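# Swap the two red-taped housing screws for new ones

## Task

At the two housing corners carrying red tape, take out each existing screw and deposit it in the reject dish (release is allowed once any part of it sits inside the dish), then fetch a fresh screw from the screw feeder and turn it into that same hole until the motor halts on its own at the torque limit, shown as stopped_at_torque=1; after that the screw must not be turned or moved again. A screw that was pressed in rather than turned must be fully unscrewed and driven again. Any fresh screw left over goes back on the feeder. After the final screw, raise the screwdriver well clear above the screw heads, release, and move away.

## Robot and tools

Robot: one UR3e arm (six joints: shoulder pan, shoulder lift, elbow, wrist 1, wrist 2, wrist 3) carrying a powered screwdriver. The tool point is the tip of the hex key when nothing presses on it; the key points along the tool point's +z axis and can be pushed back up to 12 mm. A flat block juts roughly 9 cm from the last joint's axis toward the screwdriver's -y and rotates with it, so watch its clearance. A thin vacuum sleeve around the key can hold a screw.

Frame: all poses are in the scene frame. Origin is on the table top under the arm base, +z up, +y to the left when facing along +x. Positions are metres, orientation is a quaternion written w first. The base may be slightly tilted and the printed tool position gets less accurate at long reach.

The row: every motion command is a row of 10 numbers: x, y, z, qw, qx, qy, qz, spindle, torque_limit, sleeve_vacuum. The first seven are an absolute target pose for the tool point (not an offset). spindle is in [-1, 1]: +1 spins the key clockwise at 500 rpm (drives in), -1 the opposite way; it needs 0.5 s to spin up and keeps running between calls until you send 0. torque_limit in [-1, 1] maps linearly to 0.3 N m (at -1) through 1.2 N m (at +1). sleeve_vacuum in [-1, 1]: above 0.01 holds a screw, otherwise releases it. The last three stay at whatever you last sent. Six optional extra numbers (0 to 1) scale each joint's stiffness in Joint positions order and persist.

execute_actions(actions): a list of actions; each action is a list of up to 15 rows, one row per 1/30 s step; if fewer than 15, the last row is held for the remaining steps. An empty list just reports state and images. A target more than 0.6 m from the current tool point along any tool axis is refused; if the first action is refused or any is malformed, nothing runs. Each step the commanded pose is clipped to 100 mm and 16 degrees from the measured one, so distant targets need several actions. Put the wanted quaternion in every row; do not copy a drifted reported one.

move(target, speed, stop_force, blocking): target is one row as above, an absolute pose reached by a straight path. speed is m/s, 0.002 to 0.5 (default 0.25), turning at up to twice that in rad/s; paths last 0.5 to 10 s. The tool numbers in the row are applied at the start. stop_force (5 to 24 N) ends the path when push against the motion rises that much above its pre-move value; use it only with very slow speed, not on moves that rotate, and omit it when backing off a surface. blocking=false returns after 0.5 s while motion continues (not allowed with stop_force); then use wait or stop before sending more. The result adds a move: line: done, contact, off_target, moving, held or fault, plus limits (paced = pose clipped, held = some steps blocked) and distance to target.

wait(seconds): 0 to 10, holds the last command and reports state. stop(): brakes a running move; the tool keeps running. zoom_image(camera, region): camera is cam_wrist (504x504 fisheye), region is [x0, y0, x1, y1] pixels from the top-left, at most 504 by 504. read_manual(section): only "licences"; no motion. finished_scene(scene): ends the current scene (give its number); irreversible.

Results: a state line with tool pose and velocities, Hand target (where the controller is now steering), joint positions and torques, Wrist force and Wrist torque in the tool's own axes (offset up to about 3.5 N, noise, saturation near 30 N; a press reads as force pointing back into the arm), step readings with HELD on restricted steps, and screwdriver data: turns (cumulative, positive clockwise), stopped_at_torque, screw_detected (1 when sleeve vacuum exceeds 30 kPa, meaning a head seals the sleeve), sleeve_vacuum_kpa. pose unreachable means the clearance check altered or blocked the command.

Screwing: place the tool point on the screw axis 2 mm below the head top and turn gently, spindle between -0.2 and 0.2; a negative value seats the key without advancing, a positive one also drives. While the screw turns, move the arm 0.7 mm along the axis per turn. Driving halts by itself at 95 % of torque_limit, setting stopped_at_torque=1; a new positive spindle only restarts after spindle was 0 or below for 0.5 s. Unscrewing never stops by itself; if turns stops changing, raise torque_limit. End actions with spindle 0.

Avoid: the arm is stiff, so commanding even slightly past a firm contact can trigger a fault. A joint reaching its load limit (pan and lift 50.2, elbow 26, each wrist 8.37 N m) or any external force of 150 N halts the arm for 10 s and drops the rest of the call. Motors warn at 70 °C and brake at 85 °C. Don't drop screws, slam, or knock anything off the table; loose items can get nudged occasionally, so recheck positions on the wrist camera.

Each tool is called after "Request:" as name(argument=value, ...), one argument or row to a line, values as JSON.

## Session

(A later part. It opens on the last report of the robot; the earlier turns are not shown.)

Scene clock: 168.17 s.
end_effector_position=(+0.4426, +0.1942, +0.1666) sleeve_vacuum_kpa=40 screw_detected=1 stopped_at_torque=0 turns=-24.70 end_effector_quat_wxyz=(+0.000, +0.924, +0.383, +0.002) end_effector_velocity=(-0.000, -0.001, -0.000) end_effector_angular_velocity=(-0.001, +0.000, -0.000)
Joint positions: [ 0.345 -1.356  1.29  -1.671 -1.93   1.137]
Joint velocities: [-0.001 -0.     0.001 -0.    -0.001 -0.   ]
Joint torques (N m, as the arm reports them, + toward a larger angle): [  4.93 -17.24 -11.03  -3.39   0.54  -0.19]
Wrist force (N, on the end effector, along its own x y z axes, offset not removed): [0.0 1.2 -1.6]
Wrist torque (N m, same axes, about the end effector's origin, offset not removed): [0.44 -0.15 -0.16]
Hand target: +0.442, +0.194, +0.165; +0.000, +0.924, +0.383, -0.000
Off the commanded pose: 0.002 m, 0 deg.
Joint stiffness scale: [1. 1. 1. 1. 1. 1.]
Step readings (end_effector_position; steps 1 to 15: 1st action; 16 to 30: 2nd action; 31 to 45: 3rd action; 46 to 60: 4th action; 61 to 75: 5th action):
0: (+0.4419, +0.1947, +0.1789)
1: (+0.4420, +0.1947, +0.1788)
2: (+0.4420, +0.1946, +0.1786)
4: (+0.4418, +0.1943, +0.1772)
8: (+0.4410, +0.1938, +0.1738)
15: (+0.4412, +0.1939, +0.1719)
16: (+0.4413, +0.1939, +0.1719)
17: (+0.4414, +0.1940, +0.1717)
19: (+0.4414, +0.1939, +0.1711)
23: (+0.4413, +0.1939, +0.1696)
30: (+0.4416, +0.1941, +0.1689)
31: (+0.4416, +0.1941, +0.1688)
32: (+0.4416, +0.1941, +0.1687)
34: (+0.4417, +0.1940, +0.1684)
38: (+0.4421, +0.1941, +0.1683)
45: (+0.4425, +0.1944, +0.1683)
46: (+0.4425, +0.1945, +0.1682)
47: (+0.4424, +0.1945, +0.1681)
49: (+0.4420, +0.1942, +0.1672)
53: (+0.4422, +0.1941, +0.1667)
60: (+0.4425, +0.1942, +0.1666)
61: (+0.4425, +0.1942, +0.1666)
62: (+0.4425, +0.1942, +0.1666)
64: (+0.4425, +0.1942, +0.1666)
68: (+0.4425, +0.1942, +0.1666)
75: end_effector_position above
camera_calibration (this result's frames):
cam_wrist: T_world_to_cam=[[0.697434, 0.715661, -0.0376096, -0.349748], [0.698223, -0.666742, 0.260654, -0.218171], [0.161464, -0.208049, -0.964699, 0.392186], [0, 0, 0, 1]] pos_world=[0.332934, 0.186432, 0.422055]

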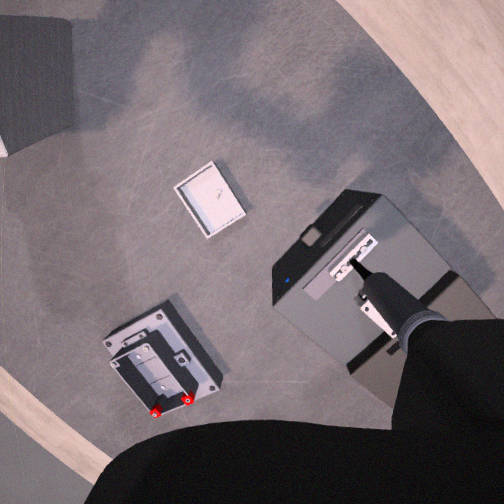

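Request:
move(
  target=[0.442,0.194,0.203,0,0.9239,0.3827,0,0,1,1],
  speed=0.06,
)

Request:
move(
  target=[0.4821,-0.1238,0.102,0,0.9239,0.3827,0,0,1,1],
  speed=0.25,
)

Request:
execute_actions(
  actions=[
    [[0.4821,-0.1238,0.096,0,0.9239,0.3827,0,0,1,1]],
    [[0.4821,-0.1238,0.0925,0,0.9239,0.3827,0,0,1,1]],
    [[0.482,-0.1238,0.09,0,0.9239,0.3827,0,0,1,1]],
    [[0.4813,-0.1234,0.0878,0,0.9239,0.3827,0,0,1,1]],
  ],
)

Request:
zoom_image(
  camera="cam_wrist",
  region=[330, 240, 380, 290],
)

Scene clock: 182.43 s.
end_effector_position=(+0.4434, +0.1945, +0.2032) sleeve_vacuum_kpa=40 screw_detected=1 stopped_at_torque=0 turns=-24.70 end_effector_quat_wxyz=(-0.001, +0.924, +0.382, +0.003) end_effector_velocity=(-0.005, -0.002, +0.000) end_effector_angular_velocity=(-0.010, +0.020, +0.000)
Joint positions: [ 0.38  -1.337  1.1   -1.491 -1.934  1.173]
Joint velocities: [ 0.002  0.016 -0.04   0.048 -0.002  0.01 ]
Joint torques (N m, as the arm reports them, + toward a larger angle): [  7.46 -17.64 -13.15  -3.16   0.34   0.18]
Wrist force (N, on the end effector, along its own x y z axes, offset not removed): [0.1 1.5 1.9]
Wrist torque (N m, same axes, about the end effector's origin, offset not removed): [0.43 0.11 -0.19]
Hand target: +0.442, +0.194, +0.203; -0.000, +0.924, +0.383, +0.000
Off the commanded pose: 0.002 m, 0 deg.
Joint stiffness scale: [1. 1. 1. 1. 1. 1.]
move: done
camera_calibration (this result's frames):
cam_wrist: T_world_to_cam=[[0.697691, 0.715547, -0.0349122, -0.349803], [0.697635, -0.66753, 0.260212, -0.22768], [0.162889, -0.205903, -0.96492, 0.426405], [0, 0, 0, 1]] pos_world=[0.333435, 0.186115, 0.458479]

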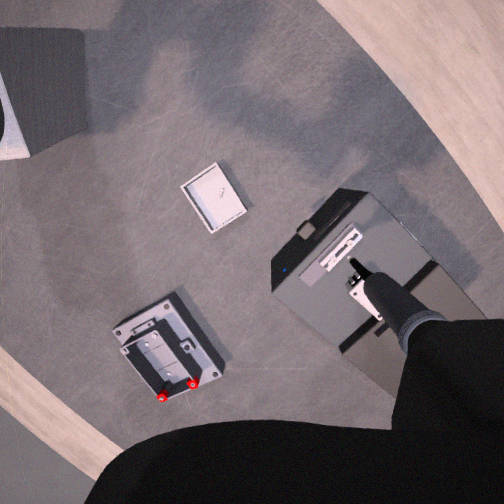

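Scene clock: 184.83 s.
end_effector_position=(+0.4811, -0.1248, +0.1024) sleeve_vacuum_kpa=40 screw_detected=1 stopped_at_torque=0 turns=-24.70 end_effector_quat_wxyz=(+0.001, +0.924, +0.381, -0.001) end_effector_velocity=(+0.003, +0.004, +0.001) end_effector_angular_velocity=(+0.012, -0.010, +0.014)
Joint positions: [-0.664 -1.536  1.404 -1.828 -1.632  0.149]
Joint velocities: [-0.005  0.001  0.    -0.001  0.018 -0.018]
Joint torques (N m, as the arm reports them, + toward a larger angle): [  3.42 -18.58 -12.04  -2.97   0.99  -0.18]
Wrist force (N, on the end effector, along its own x y z axes, offset not removed): [-0.1 0.6 0.6]
Wrist torque (N m, same axes, about the end effector's origin, offset not removed): [0.18 0.00 -0.21]
Hand target: +0.482, -0.124, +0.102; +0.000, +0.924, +0.383, -0.000
Off the commanded pose: 0.001 m, 0 deg.
Joint stiffness scale: [1. 1. 1. 1. 1. 1.]
move: done
camera_calibration (this result's frames):
cam_wrist: T_world_to_cam=[[0.698932, 0.713829, -0.0440689, -0.151082], [0.697987, -0.667393, 0.259617, -0.440922], [0.155911, -0.212214, -0.964706, 0.259815], [0, 0, 0, 1]] pos_world=[0.372846, -0.131285, 0.358458]

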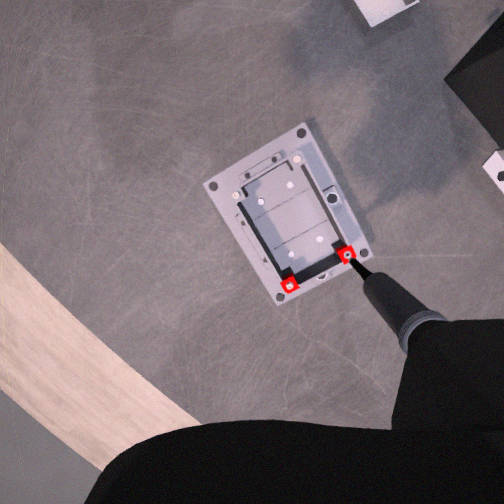

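Scene clock: 186.83 s.
end_effector_position=(+0.4822, -0.1238, +0.0893) sleeve_vacuum_kpa=40 screw_detected=1 stopped_at_torque=0 turns=-24.70 end_effector_quat_wxyz=(+0.001, +0.924, +0.383, +0.001) end_effector_velocity=(+0.000, -0.000, -0.001) end_effector_angular_velocity=(-0.002, -0.003, +0.001)
Joint positions: [-0.666 -1.522  1.45  -1.89  -1.628  0.144]
Joint velocities: [ 0.    -0.001  0.006 -0.008  0.    -0.001]
Joint torques (N m, as the arm reports them, + toward a larger angle): [  2.97 -18.71 -10.77  -2.93   1.02  -0.21]
Wrist force (N, on the end effector, along its own x y z axes, offset not removed): [-0.8 3.2 -2.2]
Wrist torque (N m, same axes, about the end effector's origin, offset not removed): [1.08 0.10 -0.38]
Hand target: +0.481, -0.123, +0.088; -0.000, +0.924, +0.383, -0.000
Off the commanded pose: 0.002 m, 0 deg.
Joint stiffness scale: [1. 1. 1. 1. 1. 1.]
Step readings (end_effector_position; steps 1 to 15: 1st action; 16 to 30: 2nd action; 31 to 45: 3rd action; 46 to 60: 4th action):
0: (+0.4811, -0.1248, +0.1024)
1: (+0.4812, -0.1247, +0.1024)
2: (+0.4814, -0.1246, +0.1023)
4: (+0.4815, -0.1242, +0.1011)
8: (+0.4811, -0.1234, +0.0984)
15: (+0.4816, -0.1235, +0.0969)
16: (+0.4817, -0.1235, +0.0968)
17: (+0.4819, -0.1236, +0.0967)
19: (+0.4819, -0.1235, +0.0959)
23: (+0.4816, -0.1233, +0.0942)
30: (+0.4819, -0.1236, +0.0934)
31: (+0.4820, -0.1236, +0.0933)
32: (+0.4821, -0.1236, +0.0932)
34: (+0.4820, -0.1236, +0.0926)
38: (+0.4818, -0.1235, +0.0915)
45: (+0.4820, -0.1237, +0.0908)
46: (+0.4820, -0.1237, +0.0908)
47: (+0.4820, -0.1237, +0.0907)
49: (+0.4819, -0.1236, +0.0902)
53: (+0.4822, -0.1237, +0.0897)
60: end_effector_position above
camera_calibration (this result's frames):
cam_wrist: T_world_to_cam=[[0.697054, 0.715874, -0.0405023, -0.15231], [0.698875, -0.665704, 0.261557, -0.438002], [0.160279, -0.210625, -0.964338, 0.245216], [0, 0, 0, 1]] pos_world=[0.372974, -0.130896, 0.344865]

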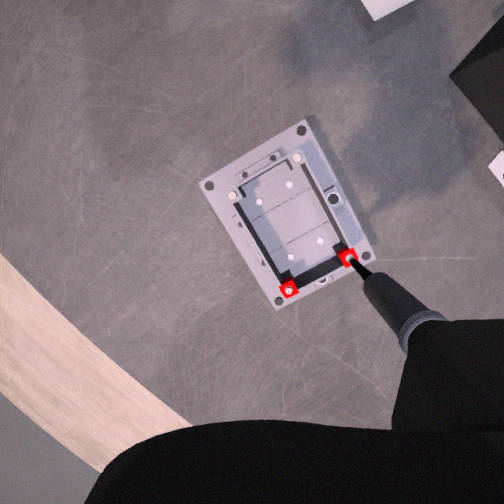

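Region (330, 240, 380, 290) of cam_wrist's 504x504 image, scaled by 10.080, with more detail than that image has.

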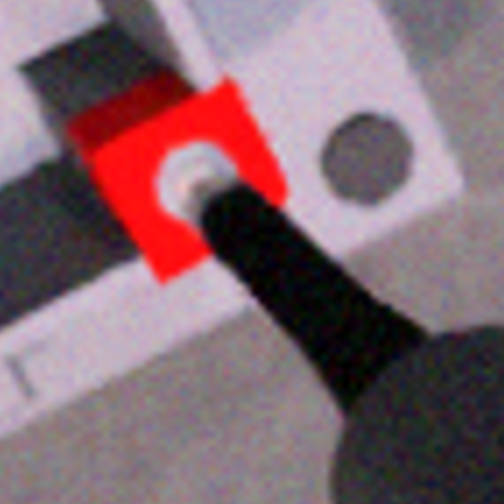

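Request:
execute_actions(
  actions=[
    [[0.4808,-0.1232,0.0868,0,0.9239,0.3827,0,0.2,0.3,1]],
    [[0.4808,-0.1232,0.0858,0,0.9239,0.3827,0,0.2,0.3,1]],
    [[0.4808,-0.1232,0.0838,0,0.9239,0.3827,0,0.7,0.3,1]],
    [[0.4808,-0.1232,0.0818,0,0.9239,0.3827,0,0.7,0.3,1]],
    [[0.4808,-0.1232,0.0798,0,0.9239,0.3827,0,0.7,0.3,1]],
    [[0.4808,-0.1232,0.078,0,0.9239,0.3827,0,0.7,0.3,1]],
    [[0.4808,-0.1232,0.078,0,0.9239,0.3827,0,0.5,0.3,1]],
    [[0.4815,-0.1235,0.08,0,0.9239,0.3827,0,0,0.3,0]],
  ],
)

Scene clock: 199.47 s.
end_effector_position=(+0.4821, -0.1238, +0.0810) sleeve_vacuum_kpa=0 screw_detected=0 stopped_at_torque=1 turns=-11.14 end_effector_quat_wxyz=(+0.002, +0.924, +0.384, +0.001) end_effector_velocity=(-0.000, -0.000, -0.000) end_effector_angular_velocity=(+0.001, +0.003, -0.002)
Joint positions: [-0.669 -1.513  1.477 -1.927 -1.627  0.14 ]
Joint velocities: [-0.001  0.002 -0.005  0.005 -0.001  0.001]
Joint torques (N m, as the arm reports them, + toward a larger angle): [  3.84 -18.01 -11.86  -2.62   0.91   0.23]
Wrist force (N, on the end effector, along its own x y z axes, offset not removed): [-1.1 1.7 -1.1]
Wrist torque (N m, same axes, about the end effector's origin, offset not removed): [0.58 0.33 -0.26]
Hand target: +0.481, -0.123, +0.080; +0.000, +0.924, +0.383, +0.000
Off the commanded pose: 0.001 m, 0 deg.
Joint stiffness scale: [1. 1. 1. 1. 1. 1.]
Step readings (end_effector_position; steps 1 to 15: 1st action; 16 to 30: 2nd action; 31 to 45: 3rd action; 46 to 60: 4th action; 61 to 75: 5th action; 76 to 90: 6th action; 91 to 105: 7th action; 106 to 120: 8th action):
0: (+0.4823, -0.1238, +0.0891)
1: (+0.4823, -0.1238, +0.0891)
2: (+0.4823, -0.1238, +0.0891)
4: (+0.4823, -0.1238, +0.0890)
8: (+0.4821, -0.1239, +0.0887)
15: (+0.4821, -0.1238, +0.0884)
16: (+0.4821, -0.1238, +0.0884)
17: (+0.4821, -0.1238, +0.0884)
19: (+0.4821, -0.1238, +0.0882)
23: (+0.4821, -0.1238, +0.0880)
30: (+0.4821, -0.1238, +0.0878)
31: (+0.4821, -0.1238, +0.0878)
32: (+0.4821, -0.1238, +0.0877)
34: (+0.4821, -0.1238, +0.0875)
38: (+0.4821, -0.1238, +0.0869)
45: (+0.4821, -0.1238, +0.0863)
46: (+0.4821, -0.1238, +0.0863)
47: (+0.4821, -0.1238, +0.0861)
49: (+0.4821, -0.1238, +0.0857)
53: (+0.4821, -0.1238, +0.0849)
60: (+0.4821, -0.1238, +0.0843)
61: (+0.4821, -0.1238, +0.0842)
62: (+0.4821, -0.1238, +0.0841)
64: (+0.4821, -0.1238, +0.0837)
68: (+0.4821, -0.1238, +0.0829)
75: (+0.4821, -0.1238, +0.0823)
76: (+0.4821, -0.1238, +0.0822)
77: (+0.4821, -0.1238, +0.0821)
79: (+0.4821, -0.1238, +0.0817)
83: (+0.4821, -0.1238, +0.0810)
90: (+0.4821, -0.1238, +0.0804)
91: (+0.4821, -0.1238, +0.0804)
92: (+0.4821, -0.1238, +0.0804)
94: (+0.4821, -0.1238, +0.0803)
98: (+0.4821, -0.1238, +0.0803)
105: (+0.4821, -0.1238, +0.0803)
106: (+0.4821, -0.1238, +0.0803)
107: (+0.4821, -0.1238, +0.0803)
109: (+0.4822, -0.1239, +0.0804)
113: (+0.4822, -0.1239, +0.0808)
120: end_effector_position above
camera_calibration (this result's frames):
cam_wrist: T_world_to_cam=[[0.695899, 0.717013, -0.0402074, -0.151807], [0.69975, -0.664425, 0.262467, -0.436122], [0.161478, -0.210786, -0.964103, 0.23663], [0, 0, 0, 1]] pos_world=[0.372608, -0.131044, 0.3365]

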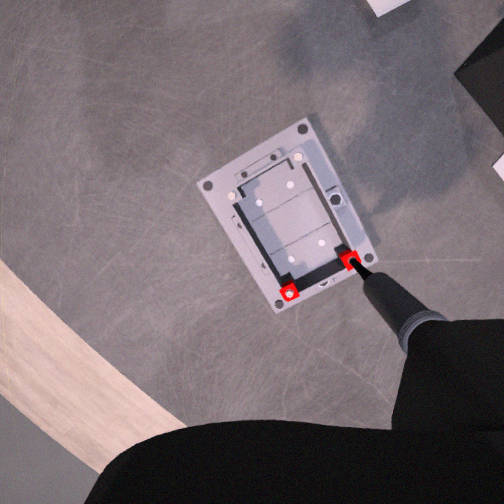

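Request:
execute_actions(
  actions=[
    [[0.4818,-0.1236,0.084,0,0.9239,0.3827,0,0,1,0],[0.4818,-0.1236,0.086,0,0.9239,0.3827,0,0,1,0],[0.4818,-0.1236,0.088,0,0.9239,0.3827,0,0,1,0],[0.4818,-0.1236,0.091,0,0.9239,0.3827,0,0,1,0]],
  ],
)

Request:
move(
  target=[0.4662,-0.1881,0.092,0,0.9239,0.3827,0,0,1,1],
  speed=0.12,
)

Request:
wait(
  seconds=0.5,
)

Request:
zoom_image(
  camera="cam_wrist",
  region=[330, 240, 380, 290],
)

Scene clock: 212.13 s.
end_effector_position=(+0.4827, -0.1246, +0.0897) sleeve_vacuum_kpa=0 screw_detected=0 stopped_at_torque=1 turns=-11.14 end_effector_quat_wxyz=(+0.002, +0.924, +0.383, +0.001) end_effector_velocity=(-0.004, +0.003, +0.005) end_effector_angular_velocity=(+0.011, +0.014, +0.000)
Joint positions: [-0.668 -1.522  1.447 -1.889 -1.627  0.143]
Joint velocities: [ 0.002 -0.002 -0.03   0.05  -0.001  0.002]
Joint torques (N m, as the arm reports them, + toward a larger angle): [  4.49 -19.35 -12.14  -2.54   0.84   0.08]
Wrist force (N, on the end effector, along its own x y z axes, offset not removed): [-0.8 4.5 0.5]
Wrist torque (N m, same axes, about the end effector's origin, offset not removed): [1.23 0.37 -0.42]
Hand target: +0.482, -0.124, +0.091; +0.000, +0.924, +0.383, +0.000
Off the commanded pose: 0.002 m, 0 deg.
Joint stiffness scale: [1. 1. 1. 1. 1. 1.]
Step readings (end_effector_position):
0: (+0.4821, -0.1238, +0.0810)
1: (+0.4821, -0.1238, +0.0810)
2: (+0.4820, -0.1238, +0.0811)
4: (+0.4821, -0.1239, +0.0818)
8: (+0.4826, -0.1246, +0.0857)
15: end_effector_position above
camera_calibration (this result's frames):
cam_wrist: T_world_to_cam=[[0.697169, 0.715792, -0.0399638, -0.152098], [0.698507, -0.66567, 0.262625, -0.438913], [0.161382, -0.211009, -0.96407, 0.244782], [0, 0, 0, 1]] pos_world=[0.373118, -0.13165, 0.345178]

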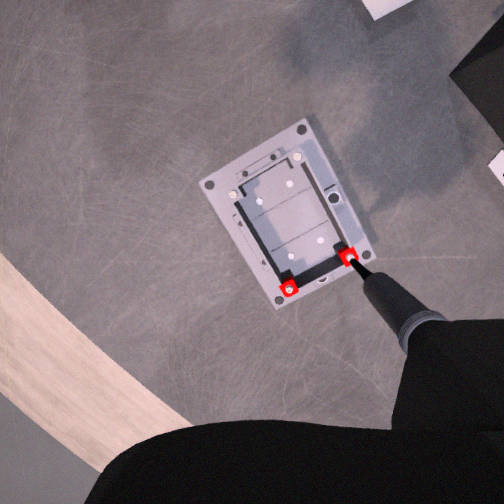

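Scene clock: 213.30 s.
end_effector_position=(+0.4664, -0.1890, +0.0921) sleeve_vacuum_kpa=14 screw_detected=0 stopped_at_torque=1 turns=-11.14 end_effector_quat_wxyz=(+0.002, +0.925, +0.381, -0.001) end_effector_velocity=(-0.000, +0.003, +0.001) end_effector_angular_velocity=(+0.016, -0.001, +0.021)
Joint positions: [-0.857 -1.506  1.36  -1.821 -1.558 -0.028]
Joint velocities: [-0.008  0.009 -0.02   0.022  0.015 -0.028]
Joint torques (N m, as the arm reports them, + toward a larger angle): [  2.3  -18.42 -12.64  -2.29   0.97  -0.2 ]
Wrist force (N, on the end effector, along its own x y z axes, offset not removed): [-1.0 2.6 1.6]
Wrist torque (N m, same axes, about the end effector's origin, offset not removed): [0.76 0.44 -0.26]
Hand target: +0.466, -0.188, +0.092; +0.000, +0.924, +0.383, +0.000
Off the commanded pose: 0.001 m, 0 deg.
Joint stiffness scale: [1. 1. 1. 1. 1. 1.]
move: done
camera_calibration (this result's frames):
cam_wrist: T_world_to_cam=[[0.700111, 0.712711, -0.0434413, -0.0962359], [0.696308, -0.667994, 0.262564, -0.470405], [0.158114, -0.214073, -0.963936, 0.237119], [0, 0, 0, 1]] pos_world=[0.357431, -0.194879, 0.347898]

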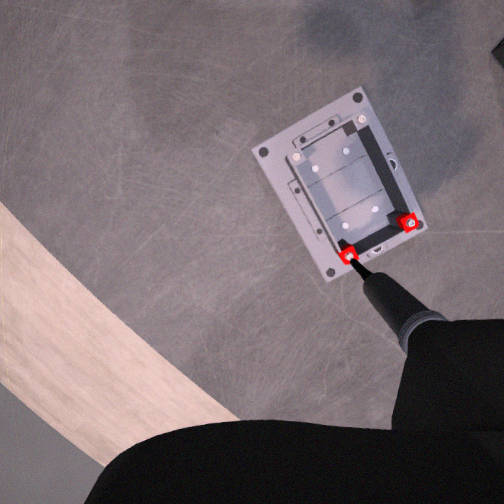

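Scene clock: 213.80 s.
end_effector_position=(+0.4663, -0.1881, +0.0923) sleeve_vacuum_kpa=14 screw_detected=0 stopped_at_torque=1 turns=-11.14 end_effector_quat_wxyz=(+0.001, +0.924, +0.383, -0.000) end_effector_velocity=(-0.000, +0.001, -0.000) end_effector_angular_velocity=(+0.002, +0.000, +0.001)
Joint positions: [-0.858 -1.505  1.357 -1.817 -1.555 -0.032]
Joint velocities: [-0.     0.     0.     0.001  0.001 -0.002]
Joint torques (N m, as the arm reports them, + toward a larger angle): [  2.49 -18.71 -12.48  -2.45   1.03  -0.24]
Wrist force (N, on the end effector, along its own x y z axes, offset not removed): [0.2 0.6 0.4]
Wrist torque (N m, same axes, about the end effector's origin, offset not removed): [0.16 0.01 -0.08]
Hand target: +0.466, -0.188, +0.092; +0.000, +0.924, +0.383, +0.000
Off the commanded pose: 0.000 m, 0 deg.
Joint stiffness scale: [1. 1. 1. 1. 1. 1.]
wait: 0.50 s; at rest by 0.17 s
camera_calibration (this result's frames):
cam_wrist: T_world_to_cam=[[0.697398, 0.715496, -0.0412581, -0.0951478], [0.698858, -0.666163, 0.260431, -0.470474], [0.158853, -0.210457, -0.964611, 0.237865], [0, 0, 0, 1]] pos_world=[0.357365, -0.195274, 0.348048]

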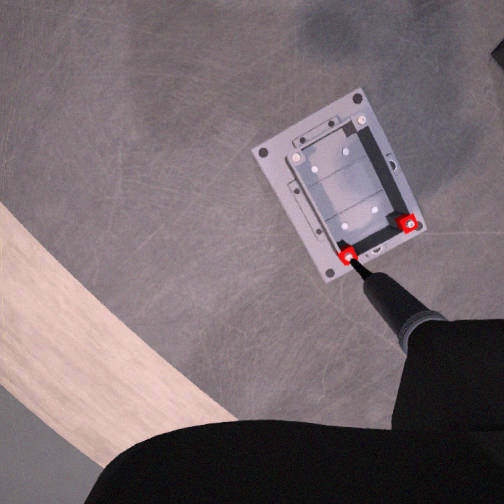

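Region (330, 240, 380, 290) of cam_wrist's 504x504 image, scaled by 10.080, with more detail than that image has.

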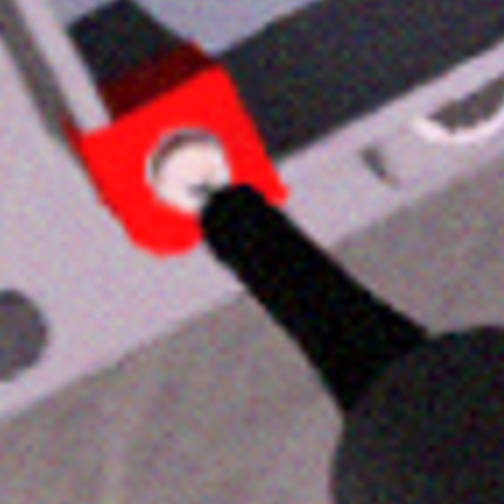

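Request:
execute_actions(
  actions=[
    [[0.4655,-0.188,0.086,0,0.9239,0.3827,0,0,1,1]],
    [[0.4654,-0.188,0.0828,0,0.9239,0.3827,0,-0.1,1,1]],
    [[0.4651,-0.1878,0.0805,0,0.9239,0.3827,0,-0.1,1,1]],
    [[0.4648,-0.1875,0.0788,0,0.9239,0.3827,0,-0.1,1,1],[0.4648,-0.1875,0.0788,0,0.9239,0.3827,0,-0.1,1,1],[0.4648,-0.1875,0.0788,0,0.9239,0.3827,0,-0.1,1,1],[0.4648,-0.1875,0.0788,0,0.9239,0.3827,0,-0.1,1,1],[0.4648,-0.1875,0.0788,0,0.9239,0.3827,0,-0.1,1,1],[0.4648,-0.1875,0.0788,0,0.9239,0.3827,0,-0.1,1,1],[0.4648,-0.1875,0.0788,0,0.9239,0.3827,0,-0.1,1,1],[0.4648,-0.1875,0.0788,0,0.9239,0.3827,0,-0.1,1,1],[0.4648,-0.1875,0.0788,0,0.9239,0.3827,0,-0.1,1,1],[0.4648,-0.1875,0.0788,0,0.9239,0.3827,0,-0.1,1,1],[0.4648,-0.1875,0.0788,0,0.9239,0.3827,0,0,1,1]],
  ],
)

Scene clock: 232.03 s.
end_effector_position=(+0.4655, -0.1879, +0.0803) sleeve_vacuum_kpa=40 screw_detected=1 stopped_at_torque=1 turns=-12.24 end_effector_quat_wxyz=(+0.001, +0.924, +0.383, +0.000) end_effector_velocity=(+0.000, +0.000, -0.001) end_effector_angular_velocity=(-0.000, -0.001, +0.001)
Joint positions: [-0.859 -1.496  1.402 -1.872 -1.555 -0.034]
Joint velocities: [ 0.001  0.     0.005 -0.006  0.001 -0.001]
Joint torques (N m, as the arm reports them, + toward a larger angle): [  2.59 -18.93 -10.93  -2.95   0.99  -0.12]
Wrist force (N, on the end effector, along its own x y z axes, offset not removed): [-0.6 0.4 -1.9]
Wrist torque (N m, same axes, about the end effector's origin, offset not removed): [0.44 0.10 -0.15]
Hand target: +0.465, -0.187, +0.079; -0.000, +0.924, +0.383, -0.000
Off the commanded pose: 0.002 m, 0 deg.
Joint stiffness scale: [1. 1. 1. 1. 1. 1.]
Step readings (end_effector_position; steps 1 to 15: 1st action; 16 to 30: 2nd action; 31 to 45: 3rd action; 46 to 60: 4th action):
0: (+0.4663, -0.1881, +0.0923)
1: (+0.4663, -0.1881, +0.0923)
2: (+0.4663, -0.1881, +0.0921)
4: (+0.4661, -0.1879, +0.0912)
8: (+0.4653, -0.1874, +0.0885)
15: (+0.4653, -0.1875, +0.0870)
16: (+0.4653, -0.1876, +0.0869)
17: (+0.4654, -0.1877, +0.0867)
19: (+0.4654, -0.1876, +0.0860)
23: (+0.4651, -0.1874, +0.0845)
30: (+0.4653, -0.1877, +0.0836)
31: (+0.4654, -0.1877, +0.0836)
32: (+0.4654, -0.1878, +0.0835)
34: (+0.4653, -0.1877, +0.0830)
38: (+0.4654, -0.1879, +0.0823)
45: (+0.4653, -0.1879, +0.0814)
46: (+0.4653, -0.1879, +0.0814)
47: (+0.4653, -0.1879, +0.0812)
49: (+0.4655, -0.1879, +0.0811)
53: (+0.4655, -0.1879, +0.0806)
60: end_effector_position above
camera_calibration (this result's frames):
cam_wrist: T_world_to_cam=[[0.697022, 0.715876, -0.0410034, -0.0950093], [0.699018, -0.665639, 0.261339, -0.466701], [0.159793, -0.210821, -0.964376, 0.225912], [0, 0, 0, 1]] pos_world=[0.356357, -0.195013, 0.335935]

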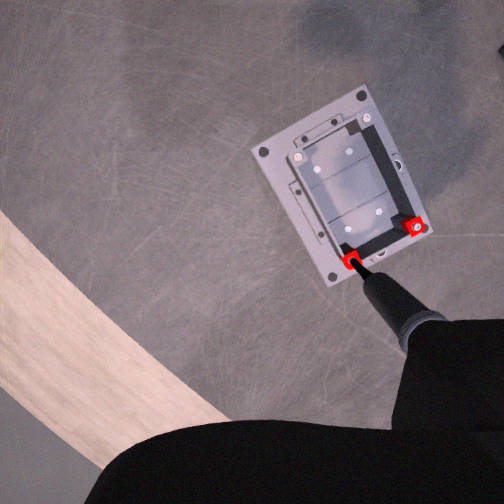

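Request:
execute_actions(
  actions=[
    [[0.4646,-0.1873,0.0797,0,0.9239,0.3827,0,-1,1,1]],
    [[0.4646,-0.1873,0.0822,0,0.9239,0.3827,0,-1,1,1]],
    [[0.4646,-0.1873,0.0852,0,0.9239,0.3827,0,-1,1,1]],
    [[0.4646,-0.1873,0.0882,0,0.9239,0.3827,0,-1,1,1]],
    [[0.465,-0.1876,0.0915,0,0.9239,0.3827,0,-1,1,1]],
    [[0.465,-0.1876,0.094,0,0.9239,0.3827,0,0,1,1],[0.465,-0.1876,0.0965,0,0.9239,0.3827,0,0,1,1],[0.465,-0.1876,0.099,0,0.9239,0.3827,0,0,1,1],[0.465,-0.1876,0.102,0,0.9239,0.3827,0,0,1,1],[0.465,-0.1876,0.105,0,0.9239,0.3827,0,0,1,1],[0.465,-0.1876,0.108,0,0.9239,0.3827,0,0,1,1],[0.465,-0.1876,0.111,0,0.9239,0.3827,0,0,1,1]],
  ],
)

Scene clock: 248.47 s.
end_effector_position=(+0.4671, -0.1894, +0.1082) sleeve_vacuum_kpa=40 screw_detected=1 stopped_at_torque=1 turns=-31.13 end_effector_quat_wxyz=(+0.005, +0.924, +0.383, +0.002) end_effector_velocity=(-0.004, +0.004, +0.019) end_effector_angular_velocity=(+0.015, +0.014, -0.000)
Joint positions: [-0.86  -1.526  1.316 -1.763 -1.554 -0.035]
Joint velocities: [-0.001 -0.008 -0.088  0.116  0.    -0.001]
Joint torques (N m, as the arm reports them, + toward a larger angle): [  2.29 -19.87 -12.63  -2.36   0.98  -0.3 ]
Wrist force (N, on the end effector, along its own x y z axes, offset not removed): [-1.1 2.9 0.7]
Wrist torque (N m, same axes, about the end effector's origin, offset not removed): [0.82 0.43 -0.28]
Hand target: +0.465, -0.188, +0.111; +0.000, +0.924, +0.383, +0.000
Off the commanded pose: 0.004 m, 1 deg.
Joint stiffness scale: [1. 1. 1. 1. 1. 1.]
Step readings (end_effector_position; steps 1 to 15: 1st action; 16 to 30: 2nd action; 31 to 45: 3rd action; 46 to 60: 4th action; 61 to 75: 5th action; 76 to 90: 6th action):
0: (+0.4655, -0.1879, +0.0801)
1: (+0.4655, -0.1879, +0.0801)
2: (+0.4655, -0.1879, +0.0801)
4: (+0.4655, -0.1880, +0.0802)
8: (+0.4656, -0.1880, +0.0805)
15: (+0.4656, -0.1880, +0.0808)
16: (+0.4655, -0.1879, +0.0808)
17: (+0.4655, -0.1879, +0.0809)
19: (+0.4656, -0.1879, +0.0814)
23: (+0.4656, -0.1879, +0.0823)
30: (+0.4656, -0.1879, +0.0831)
31: (+0.4655, -0.1879, +0.0831)
32: (+0.4656, -0.1879, +0.0833)
34: (+0.4656, -0.1879, +0.0840)
38: (+0.4656, -0.1879, +0.0852)
45: (+0.4656, -0.1879, +0.0860)
46: (+0.4656, -0.1879, +0.0861)
47: (+0.4656, -0.1879, +0.0863)
49: (+0.4656, -0.1879, +0.0870)
53: (+0.4656, -0.1880, +0.0882)
60: (+0.4656, -0.1879, +0.0889)
61: (+0.4656, -0.1879, +0.0890)
62: (+0.4655, -0.1879, +0.0891)
64: (+0.4657, -0.1880, +0.0897)
68: (+0.4655, -0.1879, +0.0906)
75: (+0.4653, -0.1876, +0.0912)
76: (+0.4653, -0.1875, +0.0912)
77: (+0.4652, -0.1875, +0.0913)
79: (+0.4652, -0.1874, +0.0921)
83: (+0.4659, -0.1884, +0.0978)
90: end_effector_position above
camera_calibration (this result's frames):
cam_wrist: T_world_to_cam=[[0.697512, 0.715399, -0.0410043, -0.0942502], [0.697384, -0.664566, 0.268341, -0.475862], [0.164721, -0.215767, -0.962451, 0.248803], [0, 0, 0, 1]] pos_world=[0.356616, -0.195132, 0.363289]

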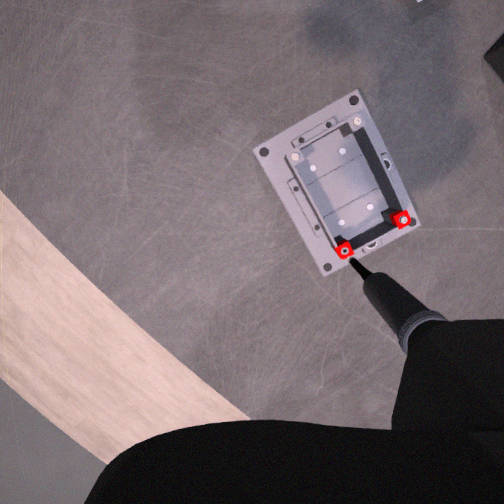

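Request:
move(
  target=[0.30,0.102,0.08,0,0.9239,0.3827,0,0,1,1],
  speed=0.25,
)

Scene clock: 255.10 s.
end_effector_position=(+0.2993, +0.1035, +0.0799) sleeve_vacuum_kpa=40 screw_detected=1 stopped_at_torque=1 turns=-31.13 end_effector_quat_wxyz=(-0.002, +0.923, +0.385, +0.000) end_effector_velocity=(+0.002, -0.004, +0.000) end_effector_angular_velocity=(-0.014, -0.001, -0.017)
Joint positions: [-0.016 -2.109  2.395 -2.136 -1.845  0.762]
Joint velocities: [ 0.014  0.014 -0.009 -0.002 -0.018  0.031]
Joint torques (N m, as the arm reports them, + toward a larger angle): [  3.82  -6.73 -11.41  -3.36   0.59   0.15]
Wrist force (N, on the end effector, along its own x y z axes, offset not removed): [-1.9 2.5 0.5]
Wrist torque (N m, same axes, about the end effector's origin, offset not removed): [0.66 0.61 -0.30]
Hand target: +0.300, +0.102, +0.080; -0.000, +0.924, +0.383, +0.000
Off the commanded pose: 0.002 m, 0 deg.
Joint stiffness scale: [1. 1. 1. 1. 1. 1.]
move: done
camera_calibration (this result's frames):
cam_wrist: T_world_to_cam=[[0.694022, 0.718908, -0.0387905, -0.187365], [0.702415, -0.66431, 0.255549, -0.157118], [0.157948, -0.204604, -0.966018, 0.31361], [0, 0, 0, 1]] pos_world=[0.190864, 0.094489, 0.335836]

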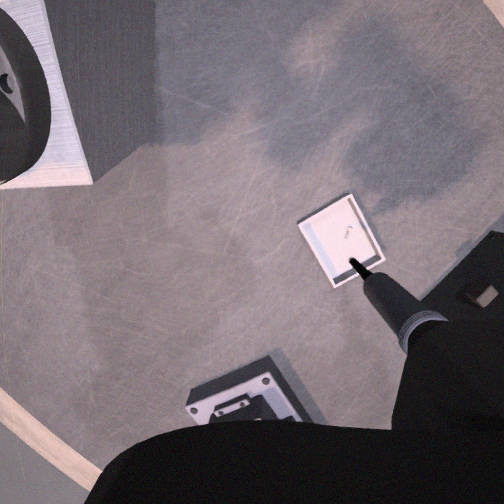

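Request:
move(
  target=[0.30,0.102,0.022,0,0.9239,0.3827,0,0,1,1],
  speed=0.1,
)

Request:
execute_actions(
  actions=[
    [[0.30,0.102,0.022,0,0.9239,0.3827,0,0,1,0]],
  ],
)

Request:
move(
  target=[0.345,0.14,0.185,0,0.9239,0.3827,0,0,1,0],
  speed=0.25,
)

Request:
move(
  target=[0.442,0.182,0.18,0,0.9239,0.3827,0,0,1,1],
  speed=0.15,
)

Request:
wait(
  seconds=0.6,
)

Request:
zoom_image(
  camera="cam_wrist",
  region=[320, 235, 380, 295],
)

Scene clock: 267.80 s.
end_effector_position=(+0.2993, +0.1019, +0.0222) sleeve_vacuum_kpa=40 screw_detected=1 stopped_at_torque=1 turns=-31.13 end_effector_quat_wxyz=(-0.000, +0.924, +0.383, -0.001) end_effector_velocity=(+0.006, -0.000, +0.001) end_effector_angular_velocity=(-0.000, -0.018, -0.002)
Joint positions: [-0.106 -1.904  2.596 -2.564 -1.823  0.677]
Joint velocities: [-0.001  0.005  0.009 -0.032  0.002 -0.004]
Joint torques (N m, as the arm reports them, + toward a larger angle): [ 3.36 -7.26 -7.69 -3.32  0.83 -0.26]
Wrist force (N, on the end effector, along its own x y z axes, offset not removed): [-0.3 0.2 1.0]
Wrist torque (N m, same axes, about the end effector's origin, offset not removed): [0.07 0.16 -0.08]
Hand target: +0.300, +0.102, +0.022; -0.000, +0.924, +0.383, -0.000
Off the commanded pose: 0.001 m, 0 deg.
Joint stiffness scale: [1. 1. 1. 1. 1. 1.]
move: done
camera_calibration (this result's frames):
cam_wrist: T_world_to_cam=[[0.697068, 0.715733, -0.04269, -0.188948], [0.699835, -0.666217, 0.257655, -0.142555], [0.155971, -0.209479, -0.965294, 0.258617], [0, 0, 0, 1]] pos_world=[0.191138, 0.0944384, 0.278305]

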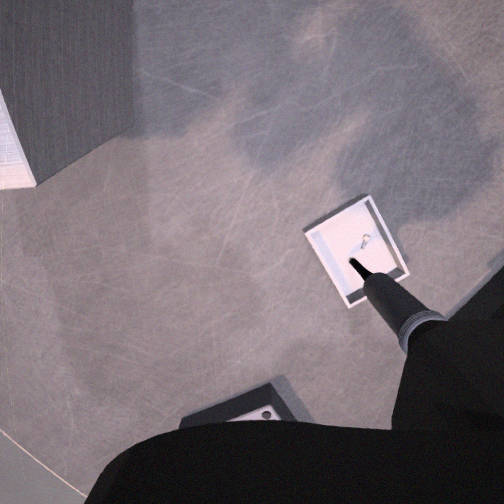

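Scene clock: 268.30 s.
end_effector_position=(+0.3005, +0.1018, +0.0225) sleeve_vacuum_kpa=0 screw_detected=0 stopped_at_torque=1 turns=-31.13 end_effector_quat_wxyz=(+0.001, +0.924, +0.383, +0.000) end_effector_velocity=(+0.001, -0.000, +0.000) end_effector_angular_velocity=(-0.000, -0.002, -0.000)
Joint positions: [-0.107 -1.903  2.597 -2.57  -1.823  0.677]
Joint velocities: [ 0.     0.     0.    -0.002 -0.    -0.   ]
Joint torques (N m, as the arm reports them, + toward a larger angle): [ 3.04 -7.33 -7.72 -3.34  0.86 -0.26]
Wrist force (N, on the end effector, along its own x y z axes, offset not removed): [-2.1 0.8 0.9]
Wrist torque (N m, same axes, about the end effector's origin, offset not removed): [0.18 0.64 -0.13]
Hand target: +0.300, +0.102, +0.022; +0.000, +0.924, +0.383, -0.000
Off the commanded pose: 0.001 m, 0 deg.
Joint stiffness scale: [1. 1. 1. 1. 1. 1.]
Step readings (end_effector_position):
0: (+0.2993, +0.1019, +0.0222)
1: (+0.2995, +0.1018, +0.0222)
2: (+0.2996, +0.1018, +0.0223)
4: (+0.2999, +0.1018, +0.0223)
8: (+0.3002, +0.1018, +0.0224)
15: end_effector_position above
camera_calibration (this result's frames):
cam_wrist: T_world_to_cam=[[0.697469, 0.71548, -0.0403177, -0.189851], [0.698684, -0.666433, 0.260208, -0.143178], [0.159304, -0.209656, -0.964711, 0.257658], [0, 0, 0, 1]] pos_world=[0.191406, 0.0944356, 0.278167]

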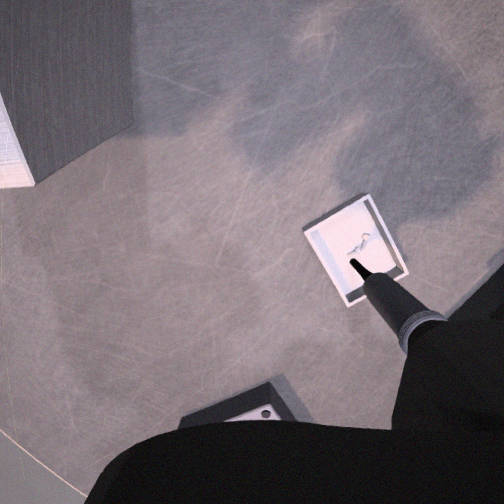

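Scene clock: 270.47 s.
end_effector_position=(+0.3461, +0.1410, +0.1852) sleeve_vacuum_kpa=0 screw_detected=0 stopped_at_torque=1 turns=-31.13 end_effector_quat_wxyz=(-0.001, +0.923, +0.384, +0.003) end_effector_velocity=(-0.003, -0.003, -0.000) end_effector_angular_velocity=(-0.015, +0.018, -0.011)
Joint positions: [ 0.302 -1.84   1.741 -1.657 -1.919  1.087]
Joint velocities: [ 0.009  0.021 -0.032  0.038 -0.011  0.028]
Joint torques (N m, as the arm reports them, + toward a larger angle): [  4.81 -10.24 -13.13  -3.12   0.31   0.04]
Wrist force (N, on the end effector, along its own x y z axes, offset not removed): [-0.2 2.7 1.4]
Wrist torque (N m, same axes, about the end effector's origin, offset not removed): [0.78 0.25 -0.24]
Hand target: +0.345, +0.140, +0.185; -0.000, +0.924, +0.383, +0.000
Off the commanded pose: 0.001 m, 0 deg.
Joint stiffness scale: [1. 1. 1. 1. 1. 1.]
move: done
camera_calibration (this result's frames):
cam_wrist: T_world_to_cam=[[0.695772, 0.717433, -0.0345214, -0.243918], [0.699492, -0.66589, 0.259426, -0.191503], [0.163133, -0.204649, -0.965146, 0.413647], [0, 0, 0, 1]] pos_world=[0.236187, 0.132127, 0.44049]

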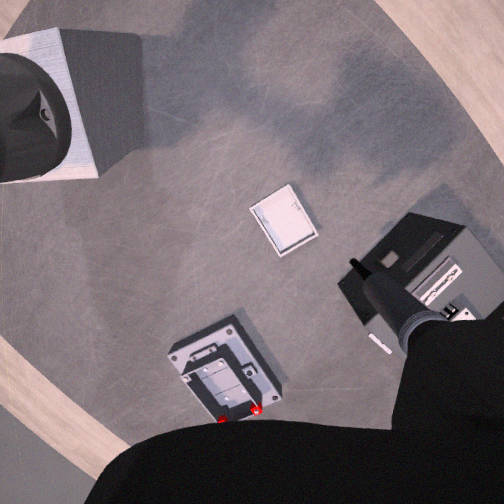

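Scene clock: 271.93 s.
end_effector_position=(+0.4429, +0.1824, +0.1799) sleeve_vacuum_kpa=14 screw_detected=0 stopped_at_torque=1 turns=-31.13 end_effector_quat_wxyz=(-0.001, +0.924, +0.383, +0.003) end_effector_velocity=(+0.001, -0.001, +0.002) end_effector_angular_velocity=(-0.011, +0.016, -0.002)
Joint positions: [ 0.326 -1.392  1.265 -1.621 -1.924  1.115]
Joint velocities: [ 0.006  0.033 -0.069  0.058 -0.007  0.015]
Joint torques (N m, as the arm reports them, + toward a larger angle): [  7.35 -17.85 -12.86  -3.07   0.42   0.11]
Wrist force (N, on the end effector, along its own x y z axes, offset not removed): [0.5 1.7 2.1]
Wrist torque (N m, same axes, about the end effector's origin, offset not removed): [0.52 -0.03 -0.16]
Hand target: +0.442, +0.182, +0.180; -0.000, +0.924, +0.383, +0.000
Off the commanded pose: 0.001 m, 0 deg.
Joint stiffness scale: [1. 1. 1. 1. 1. 1.]
move: done
camera_calibration (this result's frames):
cam_wrist: T_world_to_cam=[[0.697289, 0.715978, -0.0341092, -0.341656], [0.697902, -0.667293, 0.260102, -0.229369], [0.163466, -0.205171, -0.964979, 0.401118], [0, 0, 0, 1]] pos_world=[0.332741, 0.173859, 0.435076]

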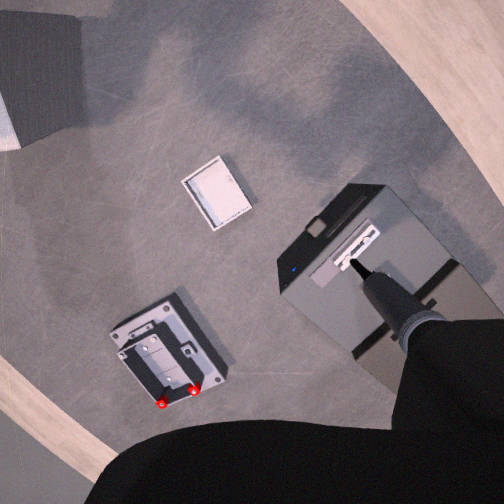

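Scene clock: 272.53 s.
end_effector_position=(+0.4423, +0.1818, +0.1800) sleeve_vacuum_kpa=14 screw_detected=0 stopped_at_torque=1 turns=-31.13 end_effector_quat_wxyz=(-0.000, +0.924, +0.383, +0.001) end_effector_velocity=(-0.000, +0.000, -0.000) end_effector_angular_velocity=(+0.000, +0.002, -0.000)
Joint positions: [ 0.326 -1.387  1.255 -1.61  -1.925  1.118]
Joint velocities: [-0.     0.    -0.001  0.002  0.001  0.001]
Joint torques (N m, as the arm reports them, + toward a larger angle): [  6.84 -17.75 -12.61  -3.08   0.33   0.1 ]
Wrist force (N, on the end effector, along its own x y z axes, offset not removed): [-0.6 2.3 1.0]
Wrist torque (N m, same axes, about the end effector's origin, offset not removed): [0.72 0.34 -0.26]
Hand target: +0.442, +0.182, +0.180; -0.000, +0.924, +0.383, +0.000
Off the commanded pose: 0.000 m, 0 deg.
Joint stiffness scale: [1. 1. 1. 1. 1. 1.]
wait: 0.60 s; at rest by 0.17 s
camera_calibration (this result's frames):
cam_wrist: T_world_to_cam=[[0.697425, 0.715603, -0.038866, -0.339976], [0.698714, -0.666902, 0.258921, -0.22961], [0.159365, -0.207734, -0.965116, 0.403523], [0, 0, 0, 1]] pos_world=[0.333232, 0.173986, 0.435684]

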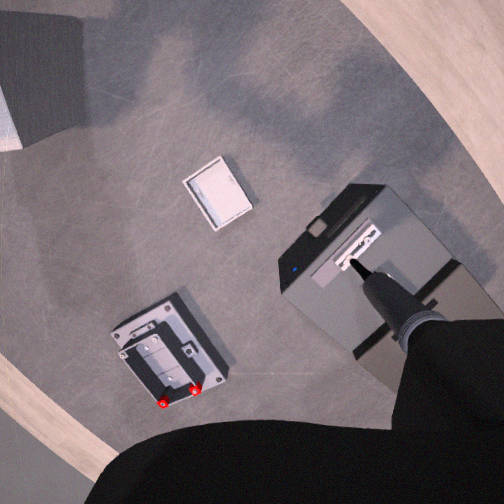

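Region (320, 235, 380, 295) of cam_wrist's 504x504 image, scaled by 8.400, with more detail than that image has.

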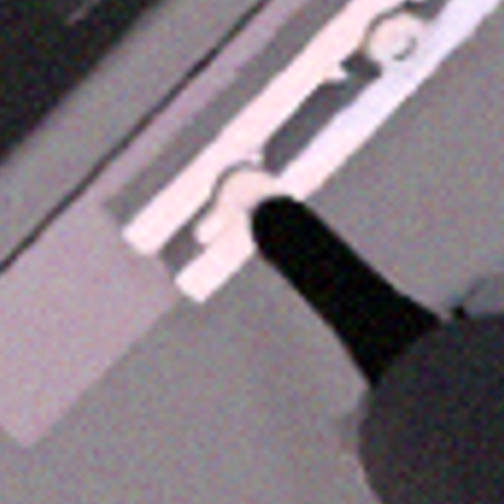

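Request:
execute_actions(
  actions=[],
)

Request:
zoom_image(
  camera="cam_wrist",
  region=[320,235,380,295],
)

Scene clock: 298.90 s.
end_effector_position=(+0.4422, +0.1818, +0.1800) sleeve_vacuum_kpa=14 screw_detected=0 stopped_at_torque=1 turns=-31.13 end_effector_quat_wxyz=(-0.000, +0.924, +0.383, +0.001) end_effector_velocity=(-0.001, +0.001, -0.000) end_effector_angular_velocity=(+0.001, +0.001, +0.001)
Joint positions: [ 0.326 -1.387  1.254 -1.61  -1.925  1.118]
Joint velocities: [ 0.001  0.     0.001 -0.     0.001  0.   ]
Joint torques (N m, as the arm reports them, + toward a larger angle): [  6.77 -17.17 -12.88  -3.01   0.3    0.14]
Wrist force (N, on the end effector, along its own x y z axes, offset not removed): [-0.4 2.0 0.6]
Wrist torque (N m, same axes, about the end effector's origin, offset not removed): [0.55 0.17 -0.19]
Hand target: +0.442, +0.182, +0.180; -0.000, +0.924, +0.383, +0.000
Off the commanded pose: 0.000 m, 0 deg.
Joint stiffness scale: [1. 1. 1. 1. 1. 1.]
camera_calibration (this result's frames):
cam_wrist: T_world_to_cam=[[0.697408, 0.715606, -0.0391198, -0.33984], [0.698783, -0.666863, 0.258836, -0.229593], [0.159137, -0.207851, -0.965129, 0.403627], [0, 0, 0, 1]] pos_world=[0.33321, 0.173979, 0.435685]

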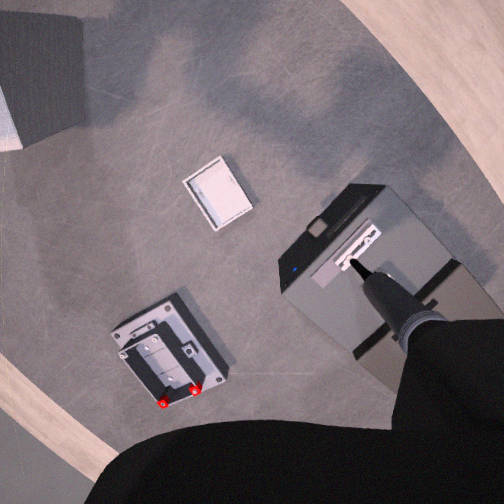

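Region (320, 235, 380, 295) of cam_wrist's 504x504 image, scaled by 8.400, with more detail than that image has.

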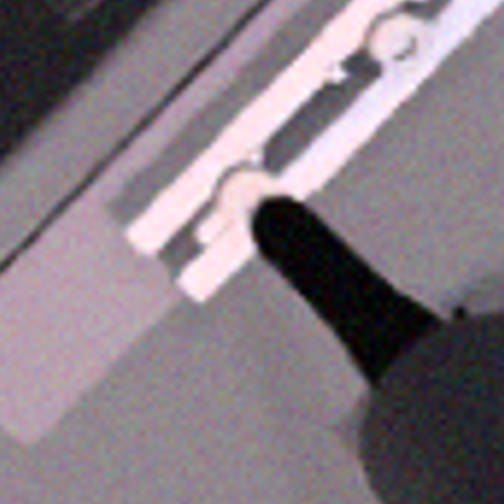

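Request:
execute_actions(
  actions=[
    [[0.4423,0.1817,0.172,0,0.9239,0.3827,0,0,0.3,1]],
    [[0.4423,0.1817,0.169,0,0.9239,0.3827,0,0,0.3,1]],
    [[0.4422,0.1816,0.167,0,0.9239,0.3827,0,0,0.3,1]],
    [[0.442,0.1814,0.165,0,0.9239,0.3827,0,-0.1,0.3,1]],
    [[0.442,0.1814,0.165,0,0.9239,0.3827,0,0,0.3,1]],
  ],
)

Request:
zoom_image(
  camera="cam_wrist",
  region=[320,235,380,295],
)

Scene clock: 308.43 s.
end_effector_position=(+0.4433, +0.1819, +0.1667) sleeve_vacuum_kpa=40 screw_detected=1 stopped_at_torque=1 turns=-31.54 end_effector_quat_wxyz=(+0.000, +0.924, +0.382, +0.002) end_effector_velocity=(+0.000, -0.000, -0.000) end_effector_angular_velocity=(+0.000, -0.000, -0.001)
Joint positions: [ 0.313 -1.391  1.321 -1.681 -1.924  1.103]
Joint velocities: [-0.001 -0.     0.    -0.001  0.    -0.   ]
Joint torques (N m, as the arm reports them, + toward a larger angle): [  4.88 -17.89 -11.22  -3.21   0.52  -0.28]
Wrist force (N, on the end effector, along its own x y z axes, offset not removed): [-0.5 1.6 -2.0]
Wrist torque (N m, same axes, about the end effector's origin, offset not removed): [0.46 0.07 -0.23]
Hand target: +0.442, +0.181, +0.165; +0.000, +0.924, +0.383, -0.000
Off the commanded pose: 0.002 m, 0 deg.
Joint stiffness scale: [1. 1. 1. 1. 1. 1.]
Step readings (end_effector_position; steps 1 to 15: 1st action; 16 to 30: 2nd action; 31 to 45: 3rd action; 46 to 60: 4th action; 61 to 75: 5th action):
0: (+0.4422, +0.1818, +0.1800)
1: (+0.4422, +0.1818, +0.1800)
2: (+0.4423, +0.1819, +0.1798)
4: (+0.4420, +0.1819, +0.1785)
8: (+0.4412, +0.1815, +0.1751)
15: (+0.4415, +0.1816, +0.1728)
16: (+0.4415, +0.1816, +0.1726)
17: (+0.4416, +0.1816, +0.1724)
19: (+0.4416, +0.1816, +0.1716)
23: (+0.4415, +0.1815, +0.1701)
30: (+0.4418, +0.1816, +0.1692)
31: (+0.4418, +0.1816, +0.1691)
32: (+0.4419, +0.1817, +0.1690)
34: (+0.4419, +0.1817, +0.1686)
38: (+0.4425, +0.1818, +0.1686)
45: (+0.4429, +0.1819, +0.1683)
46: (+0.4430, +0.1819, +0.1683)
47: (+0.4430, +0.1819, +0.1682)
49: (+0.4429, +0.1819, +0.1678)
53: (+0.4427, +0.1816, +0.1667)
60: (+0.4432, +0.1818, +0.1667)
61: (+0.4433, +0.1818, +0.1667)
62: (+0.4433, +0.1818, +0.1667)
64: (+0.4433, +0.1818, +0.1667)
68: (+0.4433, +0.1819, +0.1667)
75: end_effector_position above
camera_calibration (this result's frames):
cam_wrist: T_world_to_cam=[[0.697873, 0.715274, -0.0368335, -0.341695], [0.697622, -0.667206, 0.261074, -0.226667], [0.162164, -0.207893, -0.964616, 0.389188], [0, 0, 0, 1]] pos_world=[0.333476, 0.174081, 0.422008]

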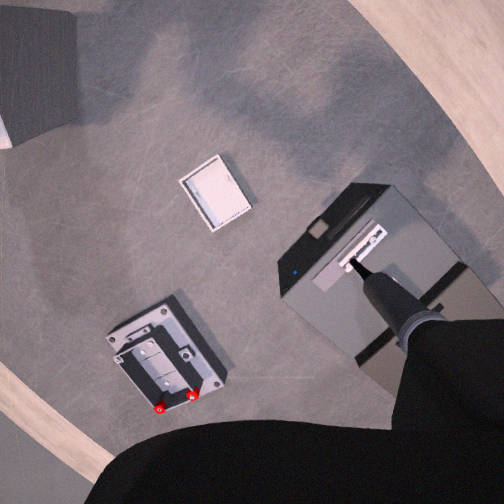

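Region (320, 235, 380, 295) of cam_wrist's 504x504 image, scaled by 8.400, with more detail than that image has.

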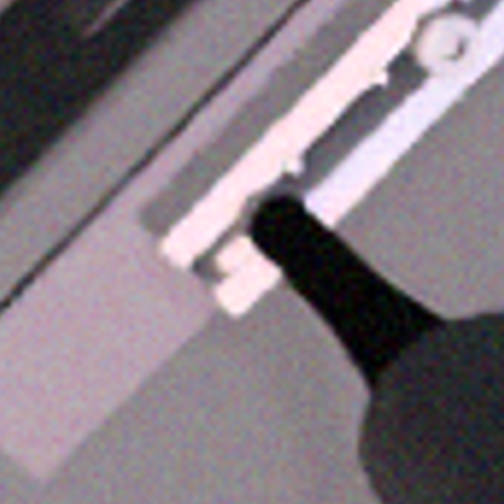

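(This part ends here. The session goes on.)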